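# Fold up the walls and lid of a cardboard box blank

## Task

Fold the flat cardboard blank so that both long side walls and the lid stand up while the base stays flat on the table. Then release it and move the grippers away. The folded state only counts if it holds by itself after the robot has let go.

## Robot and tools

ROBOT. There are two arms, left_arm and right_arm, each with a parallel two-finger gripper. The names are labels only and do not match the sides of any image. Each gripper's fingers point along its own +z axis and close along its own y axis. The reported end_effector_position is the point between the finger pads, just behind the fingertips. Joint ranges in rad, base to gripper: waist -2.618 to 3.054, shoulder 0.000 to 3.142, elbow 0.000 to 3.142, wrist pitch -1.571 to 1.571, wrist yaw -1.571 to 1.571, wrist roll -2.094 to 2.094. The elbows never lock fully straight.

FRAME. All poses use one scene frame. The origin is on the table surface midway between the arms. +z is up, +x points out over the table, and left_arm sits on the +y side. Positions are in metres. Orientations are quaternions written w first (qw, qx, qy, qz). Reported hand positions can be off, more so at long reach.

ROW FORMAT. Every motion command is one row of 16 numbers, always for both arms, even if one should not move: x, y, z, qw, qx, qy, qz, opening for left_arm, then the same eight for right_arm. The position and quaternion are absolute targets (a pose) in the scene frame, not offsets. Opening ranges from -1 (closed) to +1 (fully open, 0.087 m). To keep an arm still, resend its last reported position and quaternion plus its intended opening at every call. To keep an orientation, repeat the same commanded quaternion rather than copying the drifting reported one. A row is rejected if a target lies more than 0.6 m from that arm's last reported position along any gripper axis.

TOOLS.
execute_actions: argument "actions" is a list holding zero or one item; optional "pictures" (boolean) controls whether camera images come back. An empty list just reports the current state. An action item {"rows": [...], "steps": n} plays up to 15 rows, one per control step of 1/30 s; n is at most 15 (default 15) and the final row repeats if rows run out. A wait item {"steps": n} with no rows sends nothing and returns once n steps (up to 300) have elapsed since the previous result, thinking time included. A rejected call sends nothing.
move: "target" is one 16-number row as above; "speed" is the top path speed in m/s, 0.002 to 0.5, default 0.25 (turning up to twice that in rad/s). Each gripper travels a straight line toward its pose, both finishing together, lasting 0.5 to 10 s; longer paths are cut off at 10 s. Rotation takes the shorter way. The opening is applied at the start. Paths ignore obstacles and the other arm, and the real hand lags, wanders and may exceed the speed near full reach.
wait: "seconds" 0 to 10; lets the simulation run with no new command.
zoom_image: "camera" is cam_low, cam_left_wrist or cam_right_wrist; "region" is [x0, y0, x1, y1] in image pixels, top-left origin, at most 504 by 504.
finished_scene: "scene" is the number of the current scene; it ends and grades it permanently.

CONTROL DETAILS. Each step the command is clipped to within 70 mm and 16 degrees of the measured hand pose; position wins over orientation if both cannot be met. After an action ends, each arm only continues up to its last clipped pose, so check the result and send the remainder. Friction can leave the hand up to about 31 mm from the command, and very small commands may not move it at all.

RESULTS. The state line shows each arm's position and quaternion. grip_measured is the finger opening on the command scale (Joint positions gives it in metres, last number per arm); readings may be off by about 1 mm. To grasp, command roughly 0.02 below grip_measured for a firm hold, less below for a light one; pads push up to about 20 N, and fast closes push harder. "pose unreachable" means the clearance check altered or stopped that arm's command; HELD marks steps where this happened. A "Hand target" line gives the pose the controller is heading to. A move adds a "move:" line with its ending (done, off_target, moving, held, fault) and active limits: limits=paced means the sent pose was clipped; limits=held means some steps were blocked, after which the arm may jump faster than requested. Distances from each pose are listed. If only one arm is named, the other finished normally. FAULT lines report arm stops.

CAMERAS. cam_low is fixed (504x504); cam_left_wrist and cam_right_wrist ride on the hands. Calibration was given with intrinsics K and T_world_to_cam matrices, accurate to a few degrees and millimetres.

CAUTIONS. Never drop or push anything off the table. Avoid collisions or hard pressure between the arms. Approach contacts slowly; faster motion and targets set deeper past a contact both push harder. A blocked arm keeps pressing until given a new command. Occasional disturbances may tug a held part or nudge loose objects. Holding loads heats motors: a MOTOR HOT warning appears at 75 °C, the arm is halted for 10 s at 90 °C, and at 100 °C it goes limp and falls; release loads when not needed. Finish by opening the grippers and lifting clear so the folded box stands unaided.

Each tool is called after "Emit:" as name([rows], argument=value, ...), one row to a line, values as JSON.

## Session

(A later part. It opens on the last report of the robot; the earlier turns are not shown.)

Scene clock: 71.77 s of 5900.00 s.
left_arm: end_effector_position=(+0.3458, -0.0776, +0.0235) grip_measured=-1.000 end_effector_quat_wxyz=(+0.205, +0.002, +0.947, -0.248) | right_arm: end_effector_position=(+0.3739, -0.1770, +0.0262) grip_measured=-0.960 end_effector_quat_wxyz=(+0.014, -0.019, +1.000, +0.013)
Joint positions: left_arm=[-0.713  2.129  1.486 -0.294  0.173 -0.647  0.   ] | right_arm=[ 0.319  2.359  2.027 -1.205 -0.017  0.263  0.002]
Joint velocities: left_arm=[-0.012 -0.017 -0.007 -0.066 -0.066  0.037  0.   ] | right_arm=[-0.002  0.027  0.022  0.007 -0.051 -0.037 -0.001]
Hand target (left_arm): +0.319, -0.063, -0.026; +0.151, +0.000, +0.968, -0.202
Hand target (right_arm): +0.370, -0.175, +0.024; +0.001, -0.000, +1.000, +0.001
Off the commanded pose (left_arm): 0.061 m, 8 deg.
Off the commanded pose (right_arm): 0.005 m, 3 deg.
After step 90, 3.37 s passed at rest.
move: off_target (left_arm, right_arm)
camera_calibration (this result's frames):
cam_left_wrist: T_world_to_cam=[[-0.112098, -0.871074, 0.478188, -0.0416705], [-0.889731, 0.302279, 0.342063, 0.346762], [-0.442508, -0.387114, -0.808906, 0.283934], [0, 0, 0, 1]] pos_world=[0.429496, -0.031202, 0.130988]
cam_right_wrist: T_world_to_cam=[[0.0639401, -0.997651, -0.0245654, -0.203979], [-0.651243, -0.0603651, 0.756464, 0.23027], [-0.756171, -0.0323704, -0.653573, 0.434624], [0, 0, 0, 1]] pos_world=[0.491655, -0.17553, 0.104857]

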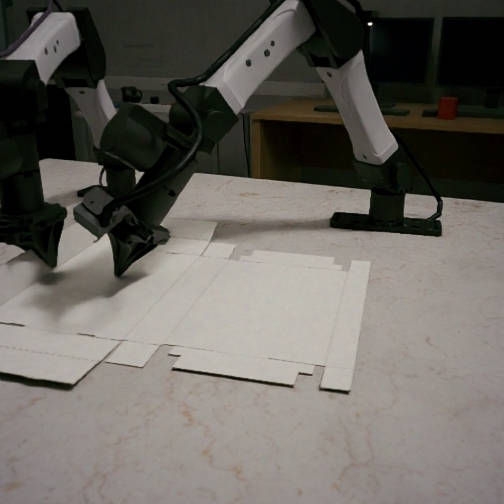

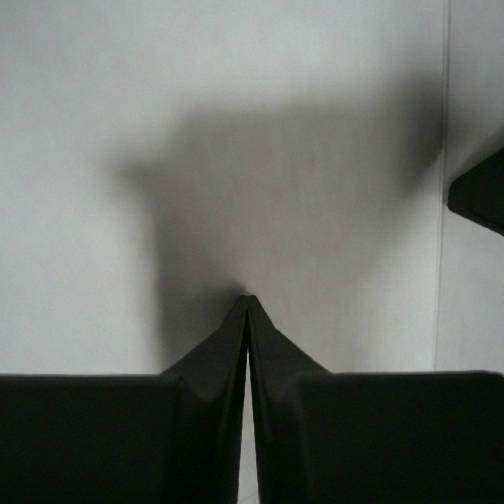

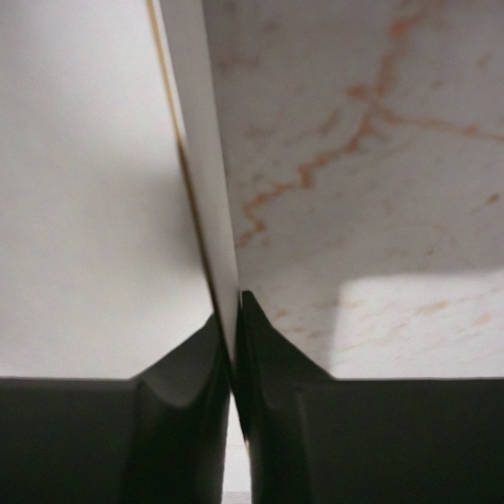

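Emit:
move(target=[0.33,-0.03,0.07,0.15,0,0.96,-0.2,-1,0.37,-0.175,0.02,0,0,1,0,-1], speed=0.1)

Emit:
move(target=[0.33,0.06,0.06,0.1,0,0.9,-0.4,-1,0.37,-0.175,0.02,0,0,1,0,-1], speed=0.15)

Emit:
move(target=[0.33,0.06,-0.02,0.1,0,0.9,-0.4,-1,0.37,-0.165,0.02,0.1,0,0.9,-0.42,-1], speed=0.15)

Scene clock: 78.27 s of 5900.00 s.
left_arm: end_effector_position=(+0.3248, -0.0300, +0.0533) grip_measured=-1.000 end_effector_quat_wxyz=(+0.140, -0.003, +0.971, -0.193) | right_arm: end_effector_position=(+0.3731, -0.1726, +0.0265) grip_measured=-0.970 end_effector_quat_wxyz=(+0.011, -0.007, +1.000, +0.023)
Joint positions: left_arm=[-0.654  2.058  1.577 -0.641  0.184 -0.583  0.   ] | right_arm=[ 0.319  2.359  2.028 -1.205 -0.037  0.287  0.001]
Joint velocities: left_arm=[ 0.007  0.007  0.002 -0.007 -0.051  0.037  0.   ] | right_arm=[-0.002  0.002 -0.012  0.066 -0.007  0.007 -0.   ]
Hand target (left_arm): +0.329, -0.029, +0.069; +0.152, -0.000, +0.968, -0.202
Hand target (right_arm): +0.370, -0.175, +0.020; +0.001, -0.000, +1.000, +0.000
Off the commanded pose (left_arm): 0.017 m, 2 deg.
Off the commanded pose (right_arm): 0.008 m, 3 deg.
After step 90, 2.13 s passed at rest.
move: off_target (left_arm, right_arm)
camera_calibration (this result's frames):
cam_left_wrist: T_world_to_cam=[[-0.0546465, -0.920012, 0.388061, -0.0320391], [-0.833467, 0.256047, 0.489665, 0.275931], [-0.54986, -0.296678, -0.780792, 0.353261], [0, 0, 0, 1]] pos_world=[0.422472, 0.00467716, 0.153143]
cam_right_wrist: T_world_to_cam=[[0.0400656, -0.998201, -0.0445967, -0.190174], [-0.648092, -0.0599319, 0.7592, 0.228566], [-0.760507, -0.00151503, -0.649327, 0.441219], [0, 0, 0, 1]] pos_world=[0.491301, -0.175465, 0.104487]

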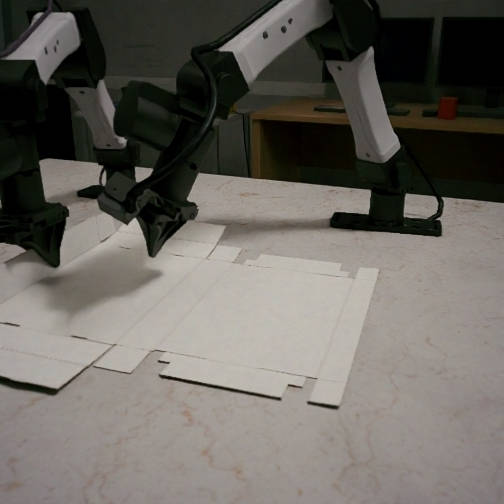

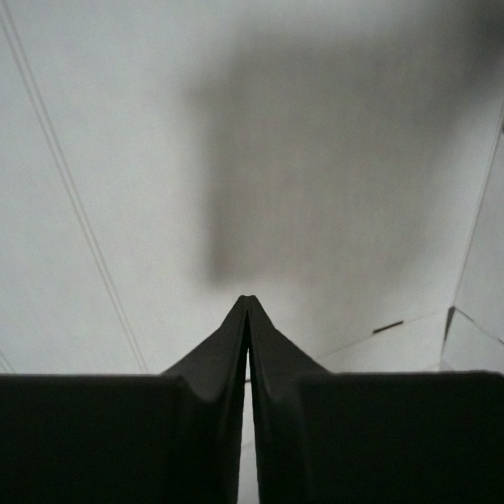

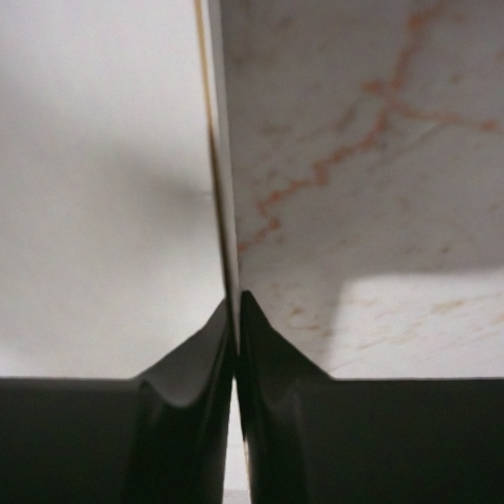

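Scene clock: 80.30 s of 5900.00 s.
left_arm: end_effector_position=(+0.3323, +0.0595, +0.0598) grip_measured=-1.000 end_effector_quat_wxyz=(+0.097, -0.004, +0.912, -0.398) | right_arm: end_effector_position=(+0.3730, -0.1706, +0.0267) grip_measured=-0.973 end_effector_quat_wxyz=(+0.011, -0.006, +1.000, +0.028)
Joint positions: left_arm=[-0.279  2.004  1.348 -0.498  0.757 -0.337  0.   ] | right_arm=[ 0.319  2.359  2.028 -1.203 -0.048  0.29   0.001]
Joint velocities: left_arm=[-0.007  0.007 -0.002  0.007 -0.037  0.037  0.   ] | right_arm=[-0.002 -0.007  0.002  0.007  0.037 -0.037 -0.001]
Hand target (left_arm): +0.332, +0.061, +0.060; +0.103, +0.001, +0.910, -0.402
Hand target (right_arm): +0.370, -0.175, +0.020; +0.001, -0.000, +1.000, +0.001
Off the commanded pose (left_arm): 0.002 m, 1 deg.
Off the commanded pose (right_arm): 0.009 m, 4 deg.
move: off_target (right_arm)
camera_calibration (this result's frames):
cam_left_wrist: T_world_to_cam=[[-0.0746382, -0.673454, 0.735452, 0.0192847], [-0.776165, 0.502276, 0.381165, 0.228884], [-0.626097, -0.542382, -0.5602, 0.415742], [0, 0, 0, 1]] pos_world=[0.439386, 0.123515, 0.131473]
cam_right_wrist: T_world_to_cam=[[0.0377018, -0.99777, -0.0550817, -0.186963], [-0.647198, -0.0663791, 0.759427, 0.227078], [-0.761389, 0.00701695, -0.648257, 0.443006], [0, 0, 0, 1]] pos_world=[0.491313, -0.174581, 0.104434]

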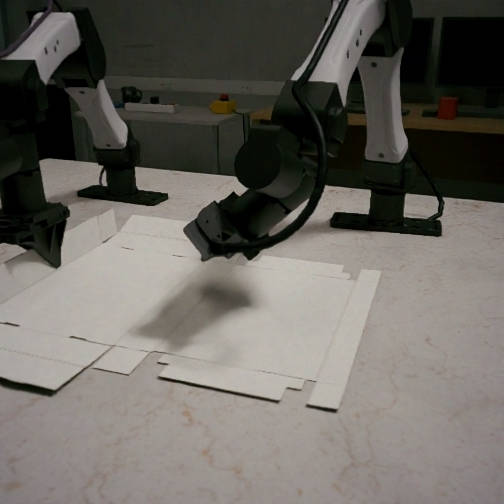

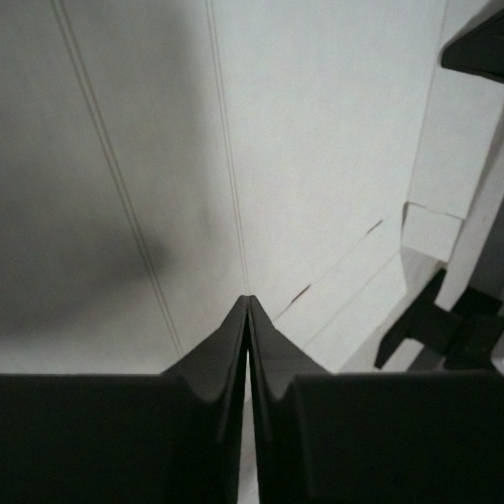

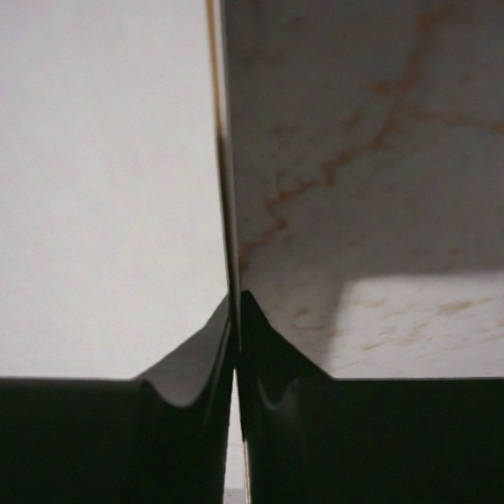

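Scene clock: 83.83 s of 5900.00 s.
left_arm: end_effector_position=(+0.3360, +0.0519, +0.0194) grip_measured=-1.000 end_effector_quat_wxyz=(+0.115, +0.016, +0.892, -0.437) | right_arm: end_effector_position=(+0.3726, -0.1670, +0.0267) grip_measured=-0.967 end_effector_quat_wxyz=(+0.121, -0.020, +0.918, -0.376)
Joint positions: left_arm=[-0.273  2.094  1.244 -0.24   0.841 -0.337  0.   ] | right_arm=[ 0.62   2.662  2.39  -1.573  0.775  0.672  0.001]
Joint velocities: left_arm=[ 0.022  0.007 -0.002 -0.037  0.022 -0.007  0.   ] | right_arm=[-0.002 -0.007 -0.007  0.037 -0.022  0.022 -0.001]
Hand target (left_arm): +0.329, +0.061, -0.018; +0.100, +0.001, +0.909, -0.404
Hand target (right_arm): +0.370, -0.166, +0.019; +0.132, -0.016, +0.909, -0.396
Off the commanded pose (left_arm): 0.041 m, 5 deg.
Off the commanded pose (right_arm): 0.007 m, 6 deg.
joint sent to its limit (right arm) — the command would take joint 4 (wrist pitch) past its lower limit, so that joint was sent only as far as its limit.
move: off_target (left_arm, right_arm)
camera_calibration (this result's frames):
cam_left_wrist: T_world_to_cam=[[-0.133053, -0.60645, 0.78391, 0.0594339], [-0.777791, 0.554108, 0.296656, 0.25046], [-0.614278, -0.570248, -0.545418, 0.388489], [0, 0, 0, 1]] pos_world=[0.441354, 0.118797, 0.0909979]
cam_right_wrist: T_world_to_cam=[[-0.0310165, -0.712456, 0.701031, -0.130235], [-0.79727, 0.440642, 0.412548, 0.376836], [-0.602826, -0.546115, -0.581687, 0.289497], [0, 0, 0, 1]] pos_world=[0.470916, -0.100738, 0.104232]

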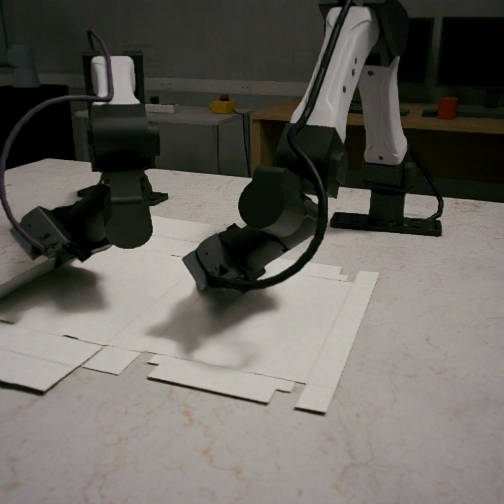

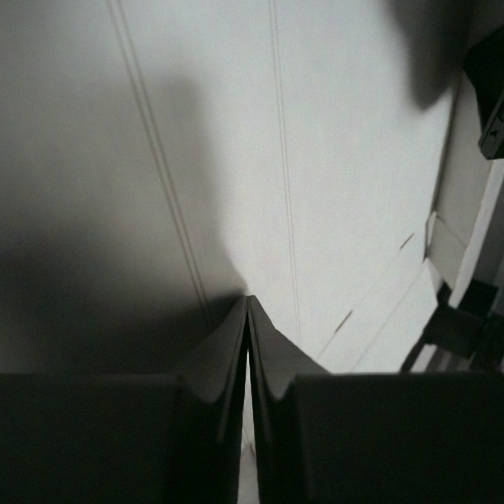

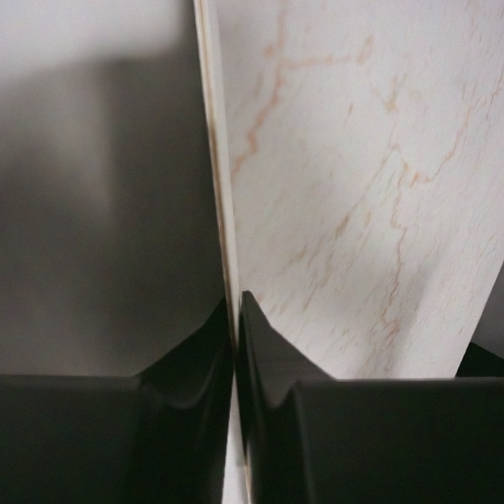

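Wall at ~135°. Release, retreat, see rest angle.

Emit:
move(target=[0.33,0.06,-0.02,0.1,0,0.9,-0.4,-1,0.37,-0.165,0.03,0.1,0,0.95,-0.3,-0.4], speed=0.1)

Emit:
move(target=[0.33,0.06,-0.02,0.1,0,0.9,-0.4,-1,0.37,-0.15,0.12,0.1,0,0.98,-0.15,-0.4], speed=0.1)

Emit:
move(target=[0.33,0.06,-0.02,0.1,0,0.9,-0.4,-1,0.37,-0.26,0.1,0.1,0,0.87,0.5,-1])

Scene clock: 89.40 s of 5900.00 s.
left_arm: end_effector_position=(+0.3366, +0.0531, +0.0199) grip_measured=-1.000 end_effector_quat_wxyz=(+0.115, +0.014, +0.890, -0.440) | right_arm: end_effector_position=(+0.3734, -0.1732, +0.0339) grip_measured=-0.399 end_effector_quat_wxyz=(+0.104, -0.003, +0.940, -0.326)
Joint positions: left_arm=[-0.268  2.095  1.244 -0.238  0.849 -0.338  0.   ] | right_arm=[ 0.574  2.582  2.324 -1.512  0.673  0.621  0.026]
Joint velocities: left_arm=[-0.012 -0.012 -0.007 -0.037 -0.037  0.037  0.   ] | right_arm=[-0.007  0.002 -0.032 -0.022 -0.066 -0.022  0.001]
Hand target (left_arm): +0.328, +0.061, -0.018; +0.100, +0.001, +0.909, -0.404
Hand target (right_arm): +0.370, -0.165, +0.030; +0.099, +0.000, +0.949, -0.301
Off the commanded pose (left_arm): 0.041 m, 5 deg.
Off the commanded pose (right_arm): 0.010 m, 3 deg.
After step 90, 1.37 s passed at rest.
move: off_target (left_arm, right_arm)
camera_calibration (this result's frames):
cam_left_wrist: T_world_to_cam=[[-0.131152, -0.601074, 0.788359, 0.0588504], [-0.778529, 0.554773, 0.293463, 0.250381], [-0.613753, -0.575271, -0.540713, 0.389849], [0, 0, 0, 1]] pos_world=[0.441917, 0.120738, 0.0909235]
cam_right_wrist: T_world_to_cam=[[-0.0384661, -0.785479, 0.617691, -0.146677], [-0.771744, 0.416025, 0.480973, 0.361137], [-0.634769, -0.458198, -0.622192, 0.319234], [0, 0, 0, 1]] pos_world=[0.475703, -0.119181, 0.115529]

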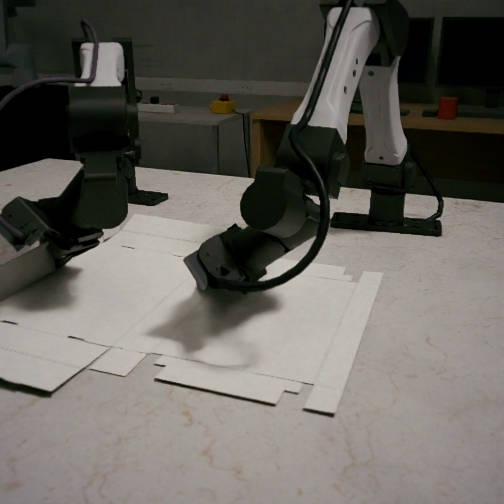

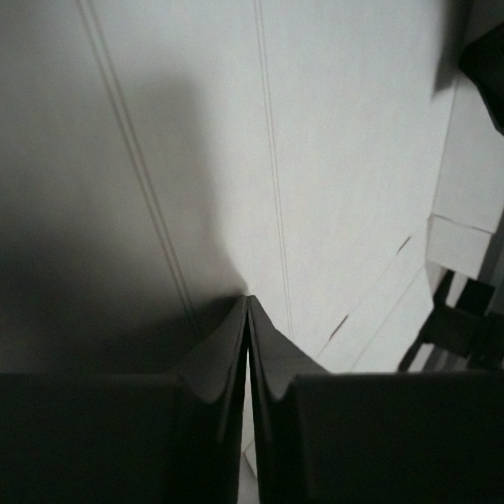

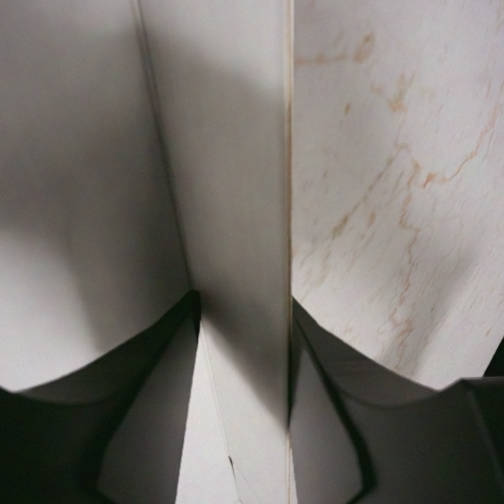

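Scene clock: 91.60 s of 5900.00 s.
left_arm: end_effector_position=(+0.3369, +0.0535, +0.0198) grip_measured=-1.000 end_effector_quat_wxyz=(+0.115, +0.014, +0.890, -0.440) | right_arm: end_effector_position=(+0.3691, -0.1544, +0.1091) grip_measured=-0.400 end_effector_quat_wxyz=(+0.100, -0.006, +0.981, -0.169)
Joint positions: left_arm=[-0.267  2.095  1.244 -0.238  0.848 -0.338  0.   ] | right_arm=[ 0.52   2.409  2.422 -1.568  0.394  0.488  0.026]
Joint velocities: left_arm=[-0.012 -0.002 -0.002 -0.007  0.022 -0.007  0.   ] | right_arm=[ 0.002 -0.007  0.012  0.037  0.022  0.007 -0.001]
Hand target (left_arm): +0.328, +0.061, -0.018; +0.100, +0.001, +0.909, -0.404
Hand target (right_arm): +0.369, -0.150, +0.120; +0.107, -0.002, +0.983, -0.147
Off the commanded pose (left_arm): 0.041 m, 5 deg.
Off the commanded pose (right_arm): 0.012 m, 2 deg.
joint sent to its limit (right arm) — the command would take joint 4 (wrist pitch) past its lower limit, so that joint was sent only as far as its limit.
move: off_target (left_arm, right_arm)
camera_calibration (this result's frames):
cam_left_wrist: T_world_to_cam=[[-0.130486, -0.601674, 0.788011, 0.058959], [-0.779323, 0.553571, 0.293624, 0.250754], [-0.612886, -0.575802, -0.541132, 0.389927], [0, 0, 0, 1]] pos_world=[0.442092, 0.121185, 0.0909143]
cam_right_wrist: T_world_to_cam=[[0.00163297, -0.94134, 0.337456, -0.186902], [-0.772248, 0.213206, 0.598478, 0.269874], [-0.635319, -0.261577, -0.7266, 0.413912], [0, 0, 0, 1]] pos_world=[0.471681, -0.125207, 0.202305]

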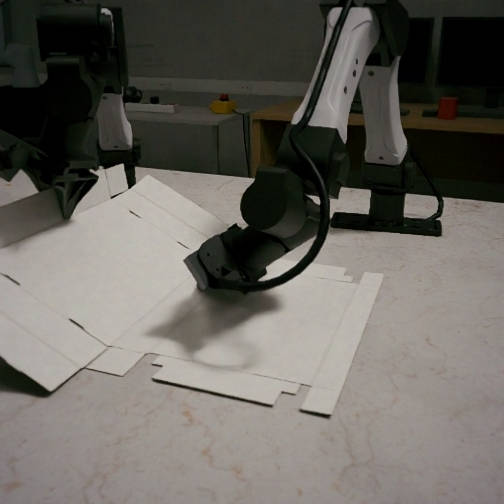

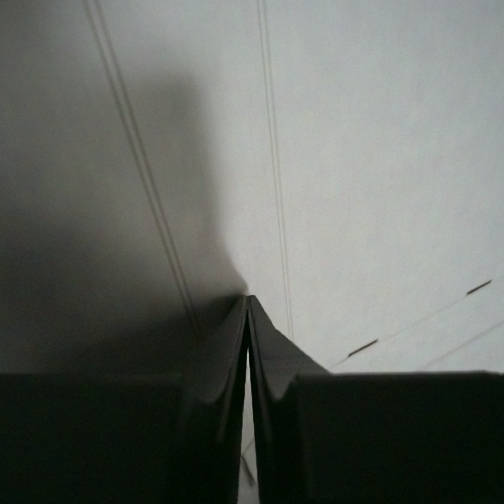

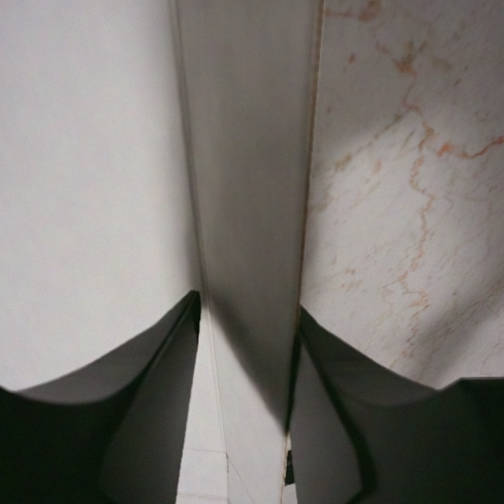

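Scene clock: 95.00 s of 5900.00 s.
left_arm: end_effector_position=(+0.3364, +0.0438, +0.0202) grip_measured=-1.000 end_effector_quat_wxyz=(+0.117, +0.027, +0.884, -0.452) | right_arm: end_effector_position=(+0.3636, -0.2507, +0.0958) grip_measured=-0.974 end_effector_quat_wxyz=(+0.083, +0.010, +0.866, +0.493)
Joint positions: left_arm=[-0.285  2.106  1.244 -0.203  0.87  -0.344  0.   ] | right_arm=[-0.194  2.204  1.711 -1.135 -1.045 -0.221  0.001]
Joint velocities: left_arm=[ 0.012 -0.022 -0.007 -0.007  0.022  0.022  0.   ] | right_arm=[-0.022 -0.002 -0.002  0.007 -0.007 -0.007  0.001]
Hand target (left_arm): +0.328, +0.060, -0.018; +0.099, +0.002, +0.909, -0.405
Hand target (right_arm): +0.369, -0.259, +0.101; +0.101, -0.000, +0.864, +0.494
Off the commanded pose (left_arm): 0.044 m, 7 deg.
Off the commanded pose (right_arm): 0.012 m, 2 deg.
move: off_target (left_arm, right_arm)
camera_calibration (this result's frames):
cam_left_wrist: T_world_to_cam=[[-0.157549, -0.579339, 0.799715, 0.0607329], [-0.769856, 0.579243, 0.267955, 0.251877], [-0.618466, -0.573449, -0.537267, 0.385997], [0, 0, 0, 1]] pos_world=[0.442203, 0.110636, 0.0913225]
cam_right_wrist: T_world_to_cam=[[0.0881425, -0.517091, -0.85138, -0.0842601], [-0.740963, -0.605268, 0.290902, 0.107031], [-0.665736, 0.6052, -0.436495, 0.576124], [0, 0, 0, 1]] pos_world=[0.47028, -0.327458, 0.148602]

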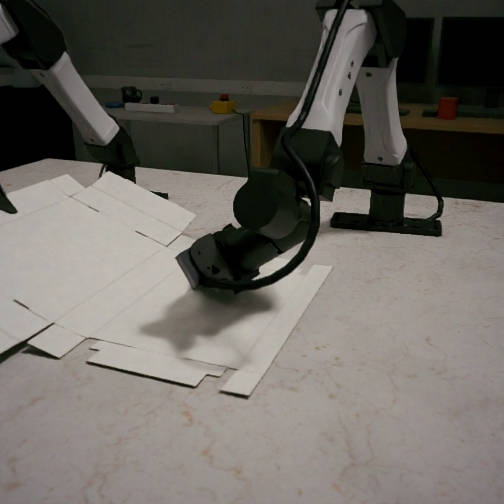

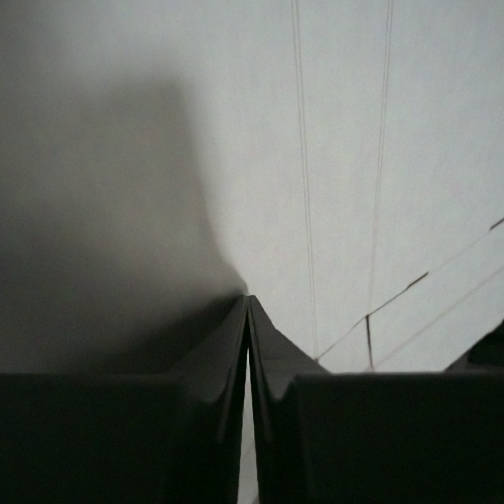

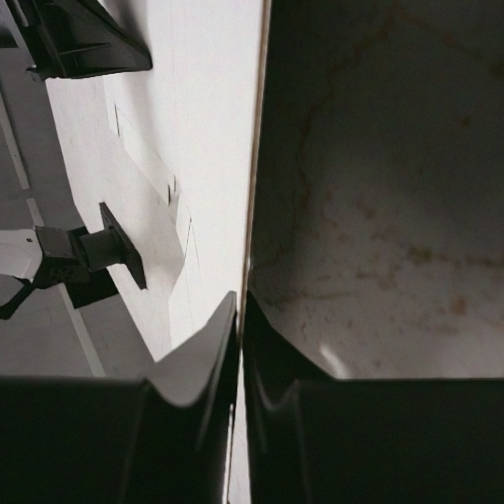

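Emit:
move(target=[0.33,0.08,0.08,0.1,0,0.9,-0.4,-1,0.365,-0.24,0.04,0.05,0,0.9,0.43,-1], speed=0.06)

Emit:
move(target=[0.33,0.12,0.1,0.1,0,0.9,-0.4,-1,0.365,-0.14,0.03,0.05,0,0.95,0.3,-1], speed=0.06)

Scene clock: 101.73 s of 5900.00 s.
left_arm: end_effector_position=(+0.3231, +0.0762, +0.0665) grip_measured=-1.000 end_effector_quat_wxyz=(+0.085, -0.005, +0.910, -0.406) | right_arm: end_effector_position=(+0.3700, -0.2453, +0.0480) grip_measured=-0.982 end_effector_quat_wxyz=(+0.064, -0.006, +0.902, +0.428)
Joint positions: left_arm=[-0.233  1.984  1.345 -0.58   0.796 -0.275  0.   ] | right_arm=[-0.137  2.262  1.699 -1.024 -0.895 -0.176  0.001]
Joint velocities: left_arm=[-0.002  0.002 -0.012  0.037 -0.022 -0.037  0.   ] | right_arm=[-0.017 -0.002 -0.012  0.037 -0.007 -0.007  0.   ]
Hand target (left_arm): +0.329, +0.080, +0.080; +0.102, -0.001, +0.909, -0.404
Hand target (right_arm): +0.365, -0.240, +0.040; +0.050, -0.000, +0.901, +0.431
Off the commanded pose (left_arm): 0.016 m, 2 deg.
Off the commanded pose (right_arm): 0.011 m, 2 deg.
After step 90, 1.90 s passed at rest.
move: off_target (left_arm, right_arm)
camera_calibration (this result's frames):
cam_left_wrist: T_world_to_cam=[[-0.0639101, -0.66089, 0.747756, 0.0197743], [-0.762198, 0.515992, 0.390906, 0.204625], [-0.644182, -0.544955, -0.536706, 0.427277], [0, 0, 0, 1]] pos_world=[0.432473, 0.140331, 0.134547]
cam_right_wrist: T_world_to_cam=[[0.0902683, -0.634844, -0.767349, -0.156355], [-0.710769, -0.580774, 0.396874, 0.118713], [-0.697609, 0.509583, -0.503653, 0.54781], [0, 0, 0, 1]] pos_world=[0.480649, -0.309471, 0.108813]

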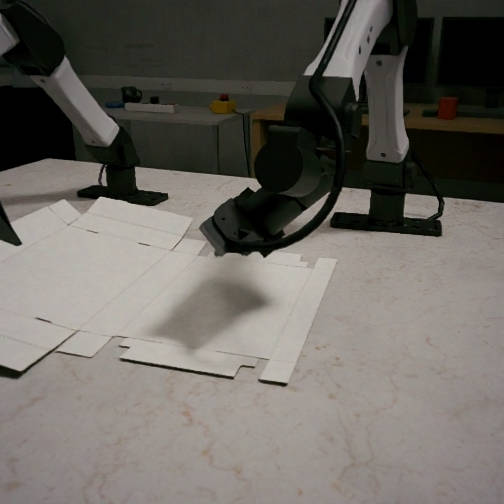

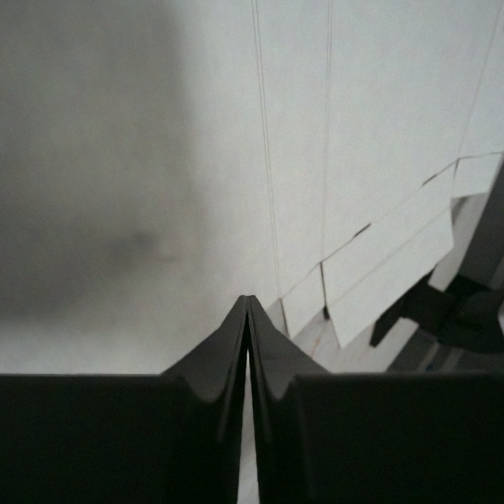

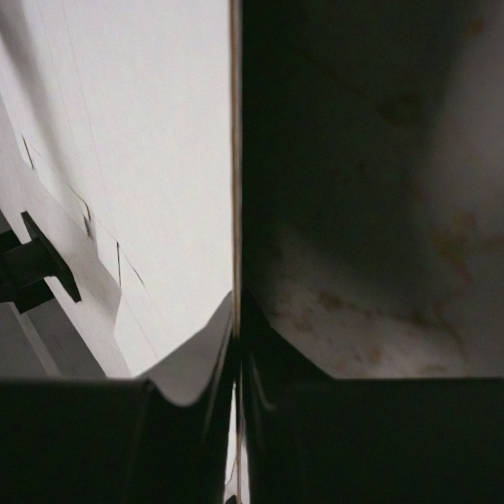

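Scene clock: 104.33 s of 5900.00 s.
left_arm: end_effector_position=(+0.3256, +0.1169, +0.0832) grip_measured=-1.000 end_effector_quat_wxyz=(+0.084, -0.007, +0.912, -0.401) | right_arm: end_effector_position=(+0.3677, -0.1421, +0.0255) grip_measured=-0.982 end_effector_quat_wxyz=(+0.048, -0.007, +0.950, +0.309)
Joint positions: left_arm=[-0.13   1.984  1.432 -0.773  0.816 -0.134  0.   ] | right_arm=[ 0.184  2.199  1.617 -0.766 -0.602  0.221  0.001]
Joint velocities: left_arm=[-0.007  0.007 -0.017 -0.11   0.022  0.051  0.   ] | right_arm=[-0.012  0.002 -0.017 -0.051  0.051  0.007  0.   ]
Hand target (left_arm): +0.330, +0.120, +0.100; +0.102, +0.000, +0.909, -0.403
Hand target (right_arm): +0.366, -0.140, +0.030; +0.049, -0.000, +0.952, +0.302
Off the commanded pose (left_arm): 0.018 m, 2 deg.
Off the commanded pose (right_arm): 0.006 m, 1 deg.
move: off_target (left_arm)
camera_calibration (this result's frames):
cam_left_wrist: T_world_to_cam=[[-0.0582071, -0.668678, 0.74127, 0.033851], [-0.76246, 0.509084, 0.399359, 0.179169], [-0.644412, -0.541943, -0.539473, 0.459976], [0, 0, 0, 1]] pos_world=[0.434993, 0.180704, 0.151499]
cam_right_wrist: T_world_to_cam=[[0.0669294, -0.808908, -0.584113, -0.128709], [-0.694996, -0.457839, 0.554404, 0.193592], [-0.715892, 0.36885, -0.592831, 0.471291], [0, 0, 0, 1]] pos_world=[0.480553, -0.189316, 0.0968876]

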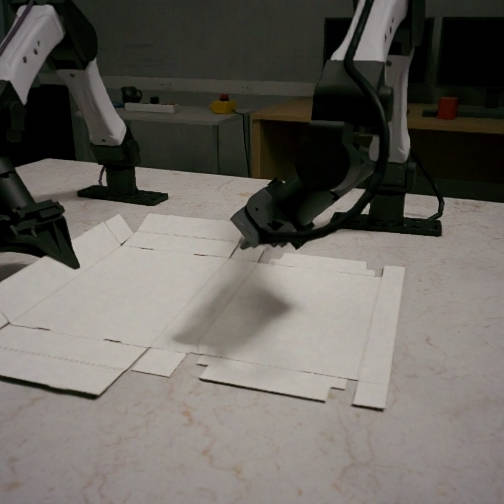

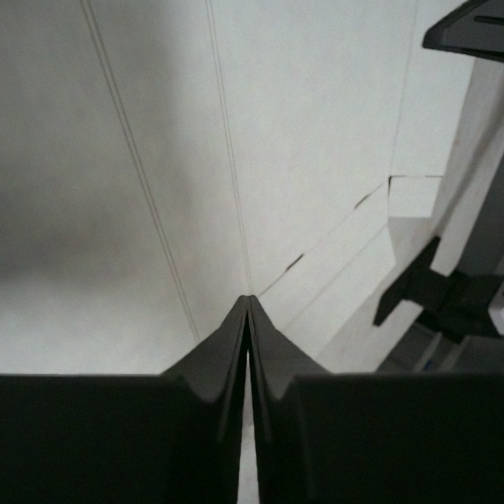

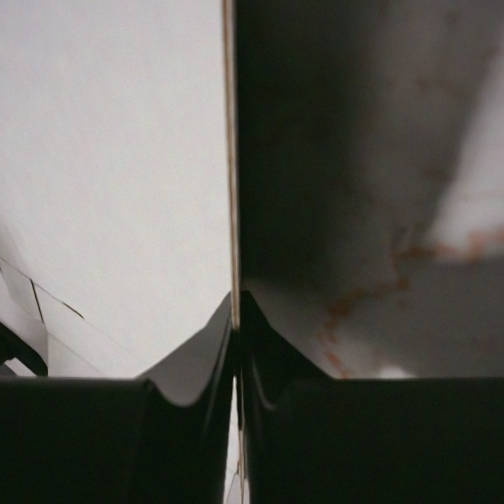

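Emit:
move(target=[0.36,0.39,0.05,0,0,0.87,-0.5,0,0.365,-0.135,0.02,0.05,0,0.98,0.2,-1], speed=0.2)

Emit:
move(target=[0.36,0.38,0.005,0,0,0.87,-0.5,0,0.365,-0.135,0.02,0.05,0,0.98,0.2,-1], speed=0.06)

Emit:
move(target=[0.36,0.29,0.005,0,0,0.87,-0.5,0,0.365,-0.135,0.02,0.05,0,0.98,0.2,-1], speed=0.04)

Scene clock: 114.80 s of 5900.00 s.
left_arm: end_effector_position=(+0.3637, +0.3912, +0.0514) grip_measured=+0.000 end_effector_quat_wxyz=(+0.138, -0.076, +0.895, -0.417) | right_arm: end_effector_position=(+0.3685, -0.1323, +0.0240) grip_measured=-0.982 end_effector_quat_wxyz=(+0.057, -0.007, +0.972, +0.226)
Joint positions: left_arm=[ 0.493  2.615  2.344 -1.559  0.883  0.566  0.044] | right_arm=[ 0.267  2.194  1.671 -0.813 -0.411  0.283  0.001]
Joint velocities: left_arm=[ 0.002  0.002 -0.017  0.066  0.022 -0.051 -0.001] | right_arm=[ 0.002  0.002  0.007  0.037  0.037 -0.037  0.   ]
Hand target (left_arm): +0.363, +0.390, +0.051; +0.132, -0.073, +0.896, -0.418
Hand target (right_arm): +0.365, -0.135, +0.020; +0.050, -0.000, +0.978, +0.201
Off the commanded pose (left_arm): 0.004 m, 21 deg; orientation clipped at the last step of the last action.
Off the commanded pose (right_arm): 0.006 m, 3 deg.
joint sent to its limit (left arm) — the command would take joint 4 (wrist pitch) past its lower limit, so that joint was sent only as far as its limit.
After step 90, 5.67 s passed at rest.
move: off_target (left_arm, right_arm); limits=paced
camera_calibration (this result's frames):
cam_left_wrist: T_world_to_cam=[[0.0144, -0.630836, 0.775783, 0.200103], [-0.855109, 0.394362, 0.336552, 0.163029], [-0.518248, -0.668225, -0.533754, 0.619279], [0, 0, 0, 1]] pos_world=[0.457466, 0.475758, 0.120439]
cam_right_wrist: T_world_to_cam=[[0.0647712, -0.898183, -0.434823, -0.136381], [-0.710394, -0.347518, 0.612023, 0.218304], [-0.700818, 0.269254, -0.660573, 0.450239], [0, 0, 0, 1]] pos_world=[0.47945, -0.167859, 0.104507]

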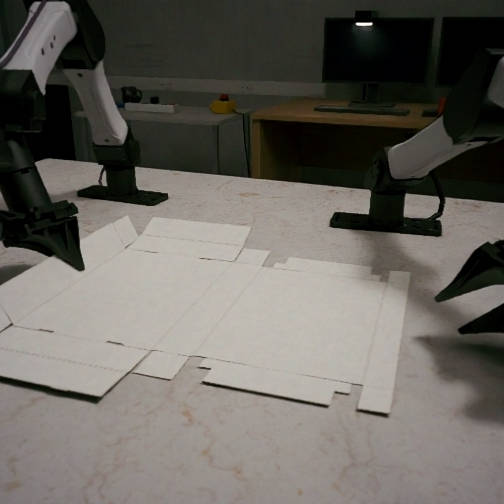

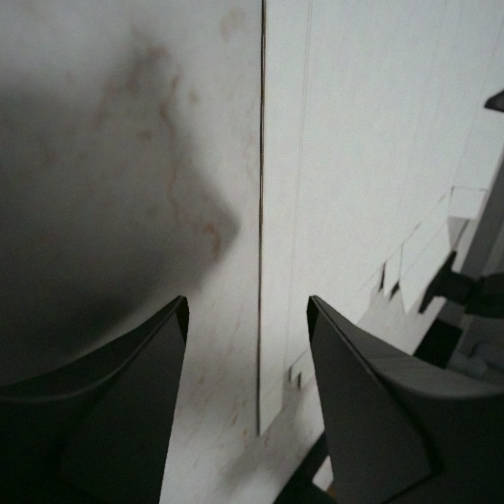

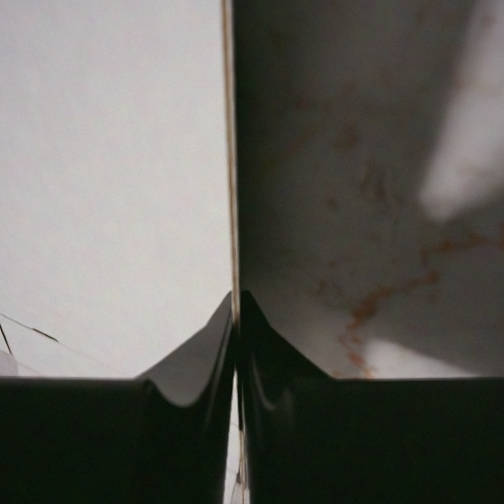

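Scene clock: 118.03 s of 5900.00 s.
left_arm: end_effector_position=(+0.3618, +0.3897, +0.0364) grip_measured=-0.001 end_effector_quat_wxyz=(+0.127, -0.072, +0.891, -0.429) | right_arm: end_effector_position=(+0.3684, -0.1316, +0.0241) grip_measured=-0.982 end_effector_quat_wxyz=(+0.057, -0.007, +0.972, +0.226)
Joint positions: left_arm=[ 0.493  2.667  2.367 -1.581  0.889  0.6    0.044] | right_arm=[ 0.268  2.194  1.671 -0.812 -0.411  0.286  0.001]
Joint velocities: left_arm=[-0.002 -0.007 -0.002 -0.037 -0.037 -0.007 -0.   ] | right_arm=[-0.002 -0.002  0.007 -0.081 -0.022 -0.037  0.   ]
Hand target (left_arm): +0.359, +0.380, +0.006; +0.101, -0.058, +0.892, -0.437
Hand target (right_arm): +0.365, -0.135, +0.020; +0.050, -0.000, +0.978, +0.200
Off the commanded pose (left_arm): 0.033 m, 19 deg; orientation clipped at the last step of the last action.
Off the commanded pose (right_arm): 0.006 m, 3 deg.
joint sent to its limit (left arm) — the command would take joint 4 (wrist pitch) past its lower limit, so that joint was sent only as far as its limit.
move: off_target (left_arm, right_arm); limits=paced
camera_calibration (this result's frames):
cam_left_wrist: T_world_to_cam=[[0.012052, -0.612176, 0.79063, 0.203913], [-0.843221, 0.418749, 0.337086, 0.153232], [-0.537432, -0.670738, -0.511153, 0.616371], [0, 0, 0, 1]] pos_world=[0.458008, 0.474089, 0.102187]
cam_right_wrist: T_world_to_cam=[[0.0633958, -0.898197, -0.434999, -0.135213], [-0.710526, -0.346703, 0.612331, 0.21861], [-0.700809, 0.270259, -0.660172, 0.450126], [0, 0, 0, 1]] pos_world=[0.479353, -0.167306, 0.104481]

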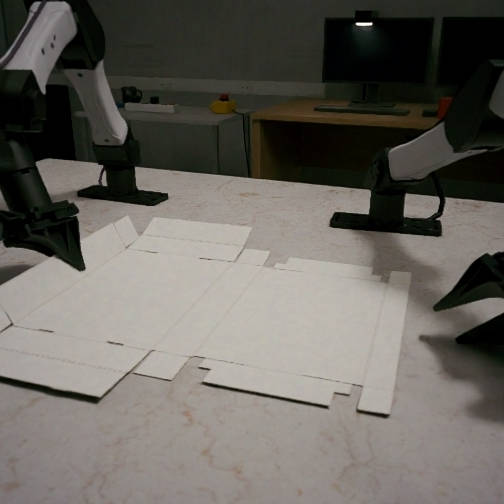

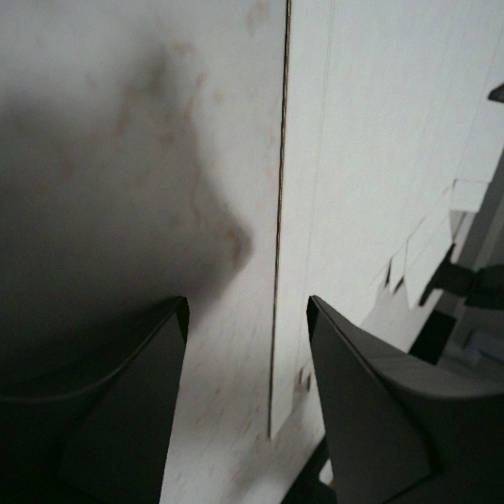

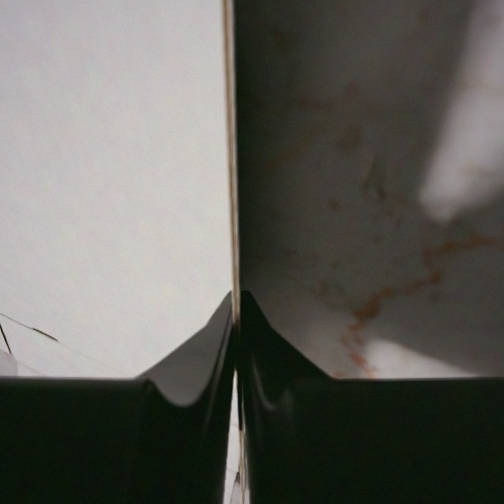

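Scene clock: 122.43 s of 5900.00 s.
left_arm: end_effector_position=(+0.3732, +0.3169, +0.0365) grip_measured=-0.001 end_effector_quat_wxyz=(+0.089, -0.029, +0.875, -0.475) | right_arm: end_effector_position=(+0.3687, -0.1311, +0.0243) grip_measured=-0.982 end_effector_quat_wxyz=(+0.058, -0.006, +0.972, +0.227)
Joint positions: left_arm=[ 0.347  2.665  2.304 -1.581  0.962  0.594  0.044] | right_arm=[ 0.268  2.194  1.671 -0.81  -0.413  0.287  0.001]
Joint velocities: left_arm=[-0.002 -0.017  0.002  0.022  0.081 -0.037  0.001] | right_arm=[-0.007 -0.002  0.017 -0.007  0.037 -0.037  0.   ]
Hand target (left_arm): +0.359, +0.291, +0.006; +0.031, -0.018, +0.875, -0.482
Hand target (right_arm): +0.365, -0.135, +0.020; +0.051, -0.000, +0.978, +0.201
Off the commanded pose (left_arm): 0.043 m, 11 deg.
Off the commanded pose (right_arm): 0.007 m, 3 deg.
joint sent to its limit (left arm) — the command would take joint 4 (wrist pitch) past its lower limit, so that joint was sent only as far as its limit.
move: off_target (left_arm, right_arm)
camera_calibration (this result's frames):
cam_left_wrist: T_world_to_cam=[[-0.0382109, -0.536096, 0.843292, 0.151861], [-0.779367, 0.544155, 0.310615, 0.130783], [-0.625401, -0.645365, -0.438609, 0.595878], [0, 0, 0, 1]] pos_world=[0.480393, 0.394804, 0.092671]
cam_right_wrist: T_world_to_cam=[[0.0629282, -0.89703, -0.437467, -0.134292], [-0.711193, -0.347827, 0.610918, 0.218984], [-0.700174, 0.27268, -0.65985, 0.450431], [0, 0, 0, 1]] pos_world=[0.479571, -0.167119, 0.104687]

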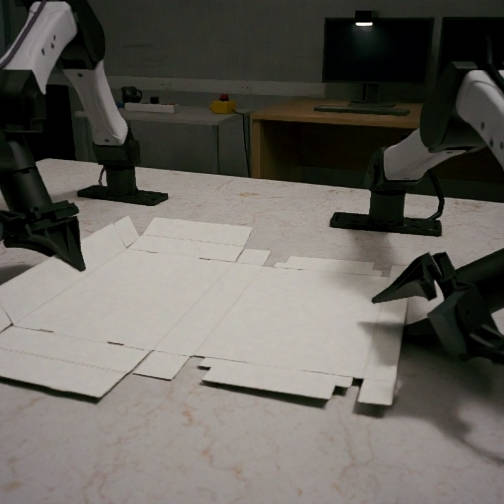

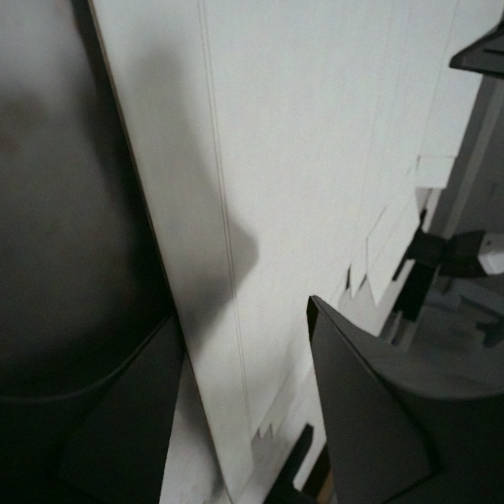

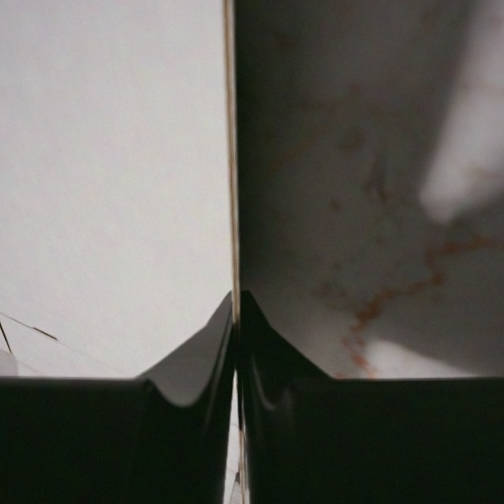

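Under. Rise and go deeper so the lid is at ~30°, then close.

Emit:
move(target=[0.37,0.26,0.1,0.1,0,0.87,-0.48,0,0.365,-0.135,0.02,0.05,0,0.98,0.2,-1], speed=0.05)

Scene clock: 127.07 s of 5900.00 s.
left_arm: end_effector_position=(+0.3674, +0.2647, +0.0930) grip_measured=+0.000 end_effector_quat_wxyz=(+0.092, -0.004, +0.872, -0.481) | right_arm: end_effector_position=(+0.3689, -0.1311, +0.0243) grip_measured=-0.982 end_effector_quat_wxyz=(+0.058, -0.006, +0.972, +0.227)
Joint positions: left_arm=[ 0.248  2.452  2.134 -1.529  1.     0.508  0.044] | right_arm=[ 0.268  2.194  1.671 -0.809 -0.413  0.288  0.001]
Joint velocities: left_arm=[-0.002 -0.002 -0.007  0.007  0.022  0.037  0.   ] | right_arm=[-0.012  0.002 -0.007  0.022  0.007  0.037  0.   ]
Hand target (left_arm): +0.368, +0.260, +0.100; +0.099, +0.000, +0.871, -0.482
Hand target (right_arm): +0.365, -0.135, +0.020; +0.051, -0.000, +0.978, +0.200
Off the commanded pose (left_arm): 0.009 m, 1 deg.
Off the commanded pose (right_arm): 0.007 m, 3 deg.
move: off_target (right_arm)
camera_calibration (this result's frames):
cam_left_wrist: T_world_to_cam=[[-0.0854541, -0.525333, 0.846595, 0.0901677], [-0.764822, 0.579156, 0.28218, 0.125107], [-0.638549, -0.623381, -0.451277, 0.583523], [0, 0, 0, 1]] pos_world=[0.475998, 0.338669, 0.151693]
cam_right_wrist: T_world_to_cam=[[0.0624543, -0.897116, -0.437359, -0.13413], [-0.711762, -0.347227, 0.610597, 0.219426], [-0.699639, 0.273161, -0.660219, 0.450433], [0, 0, 0, 1]] pos_world=[0.479696, -0.167181, 0.104741]

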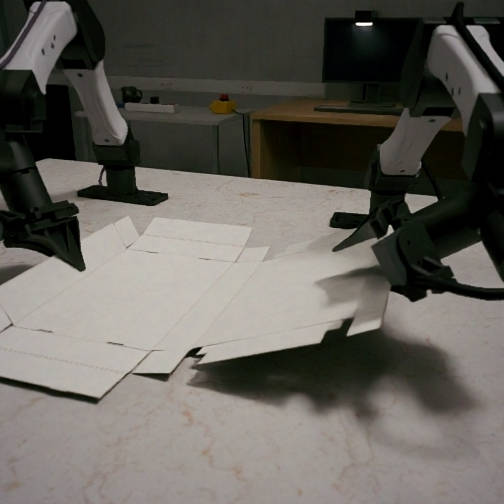

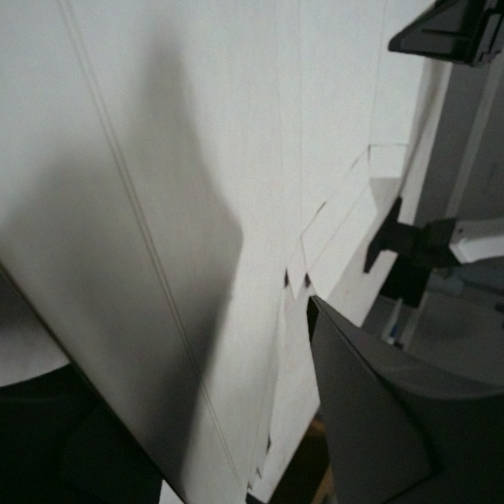

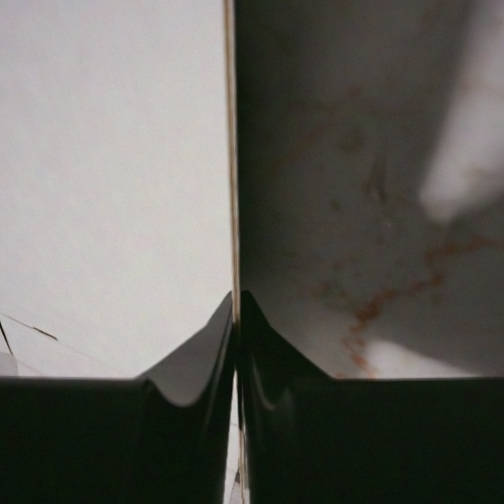

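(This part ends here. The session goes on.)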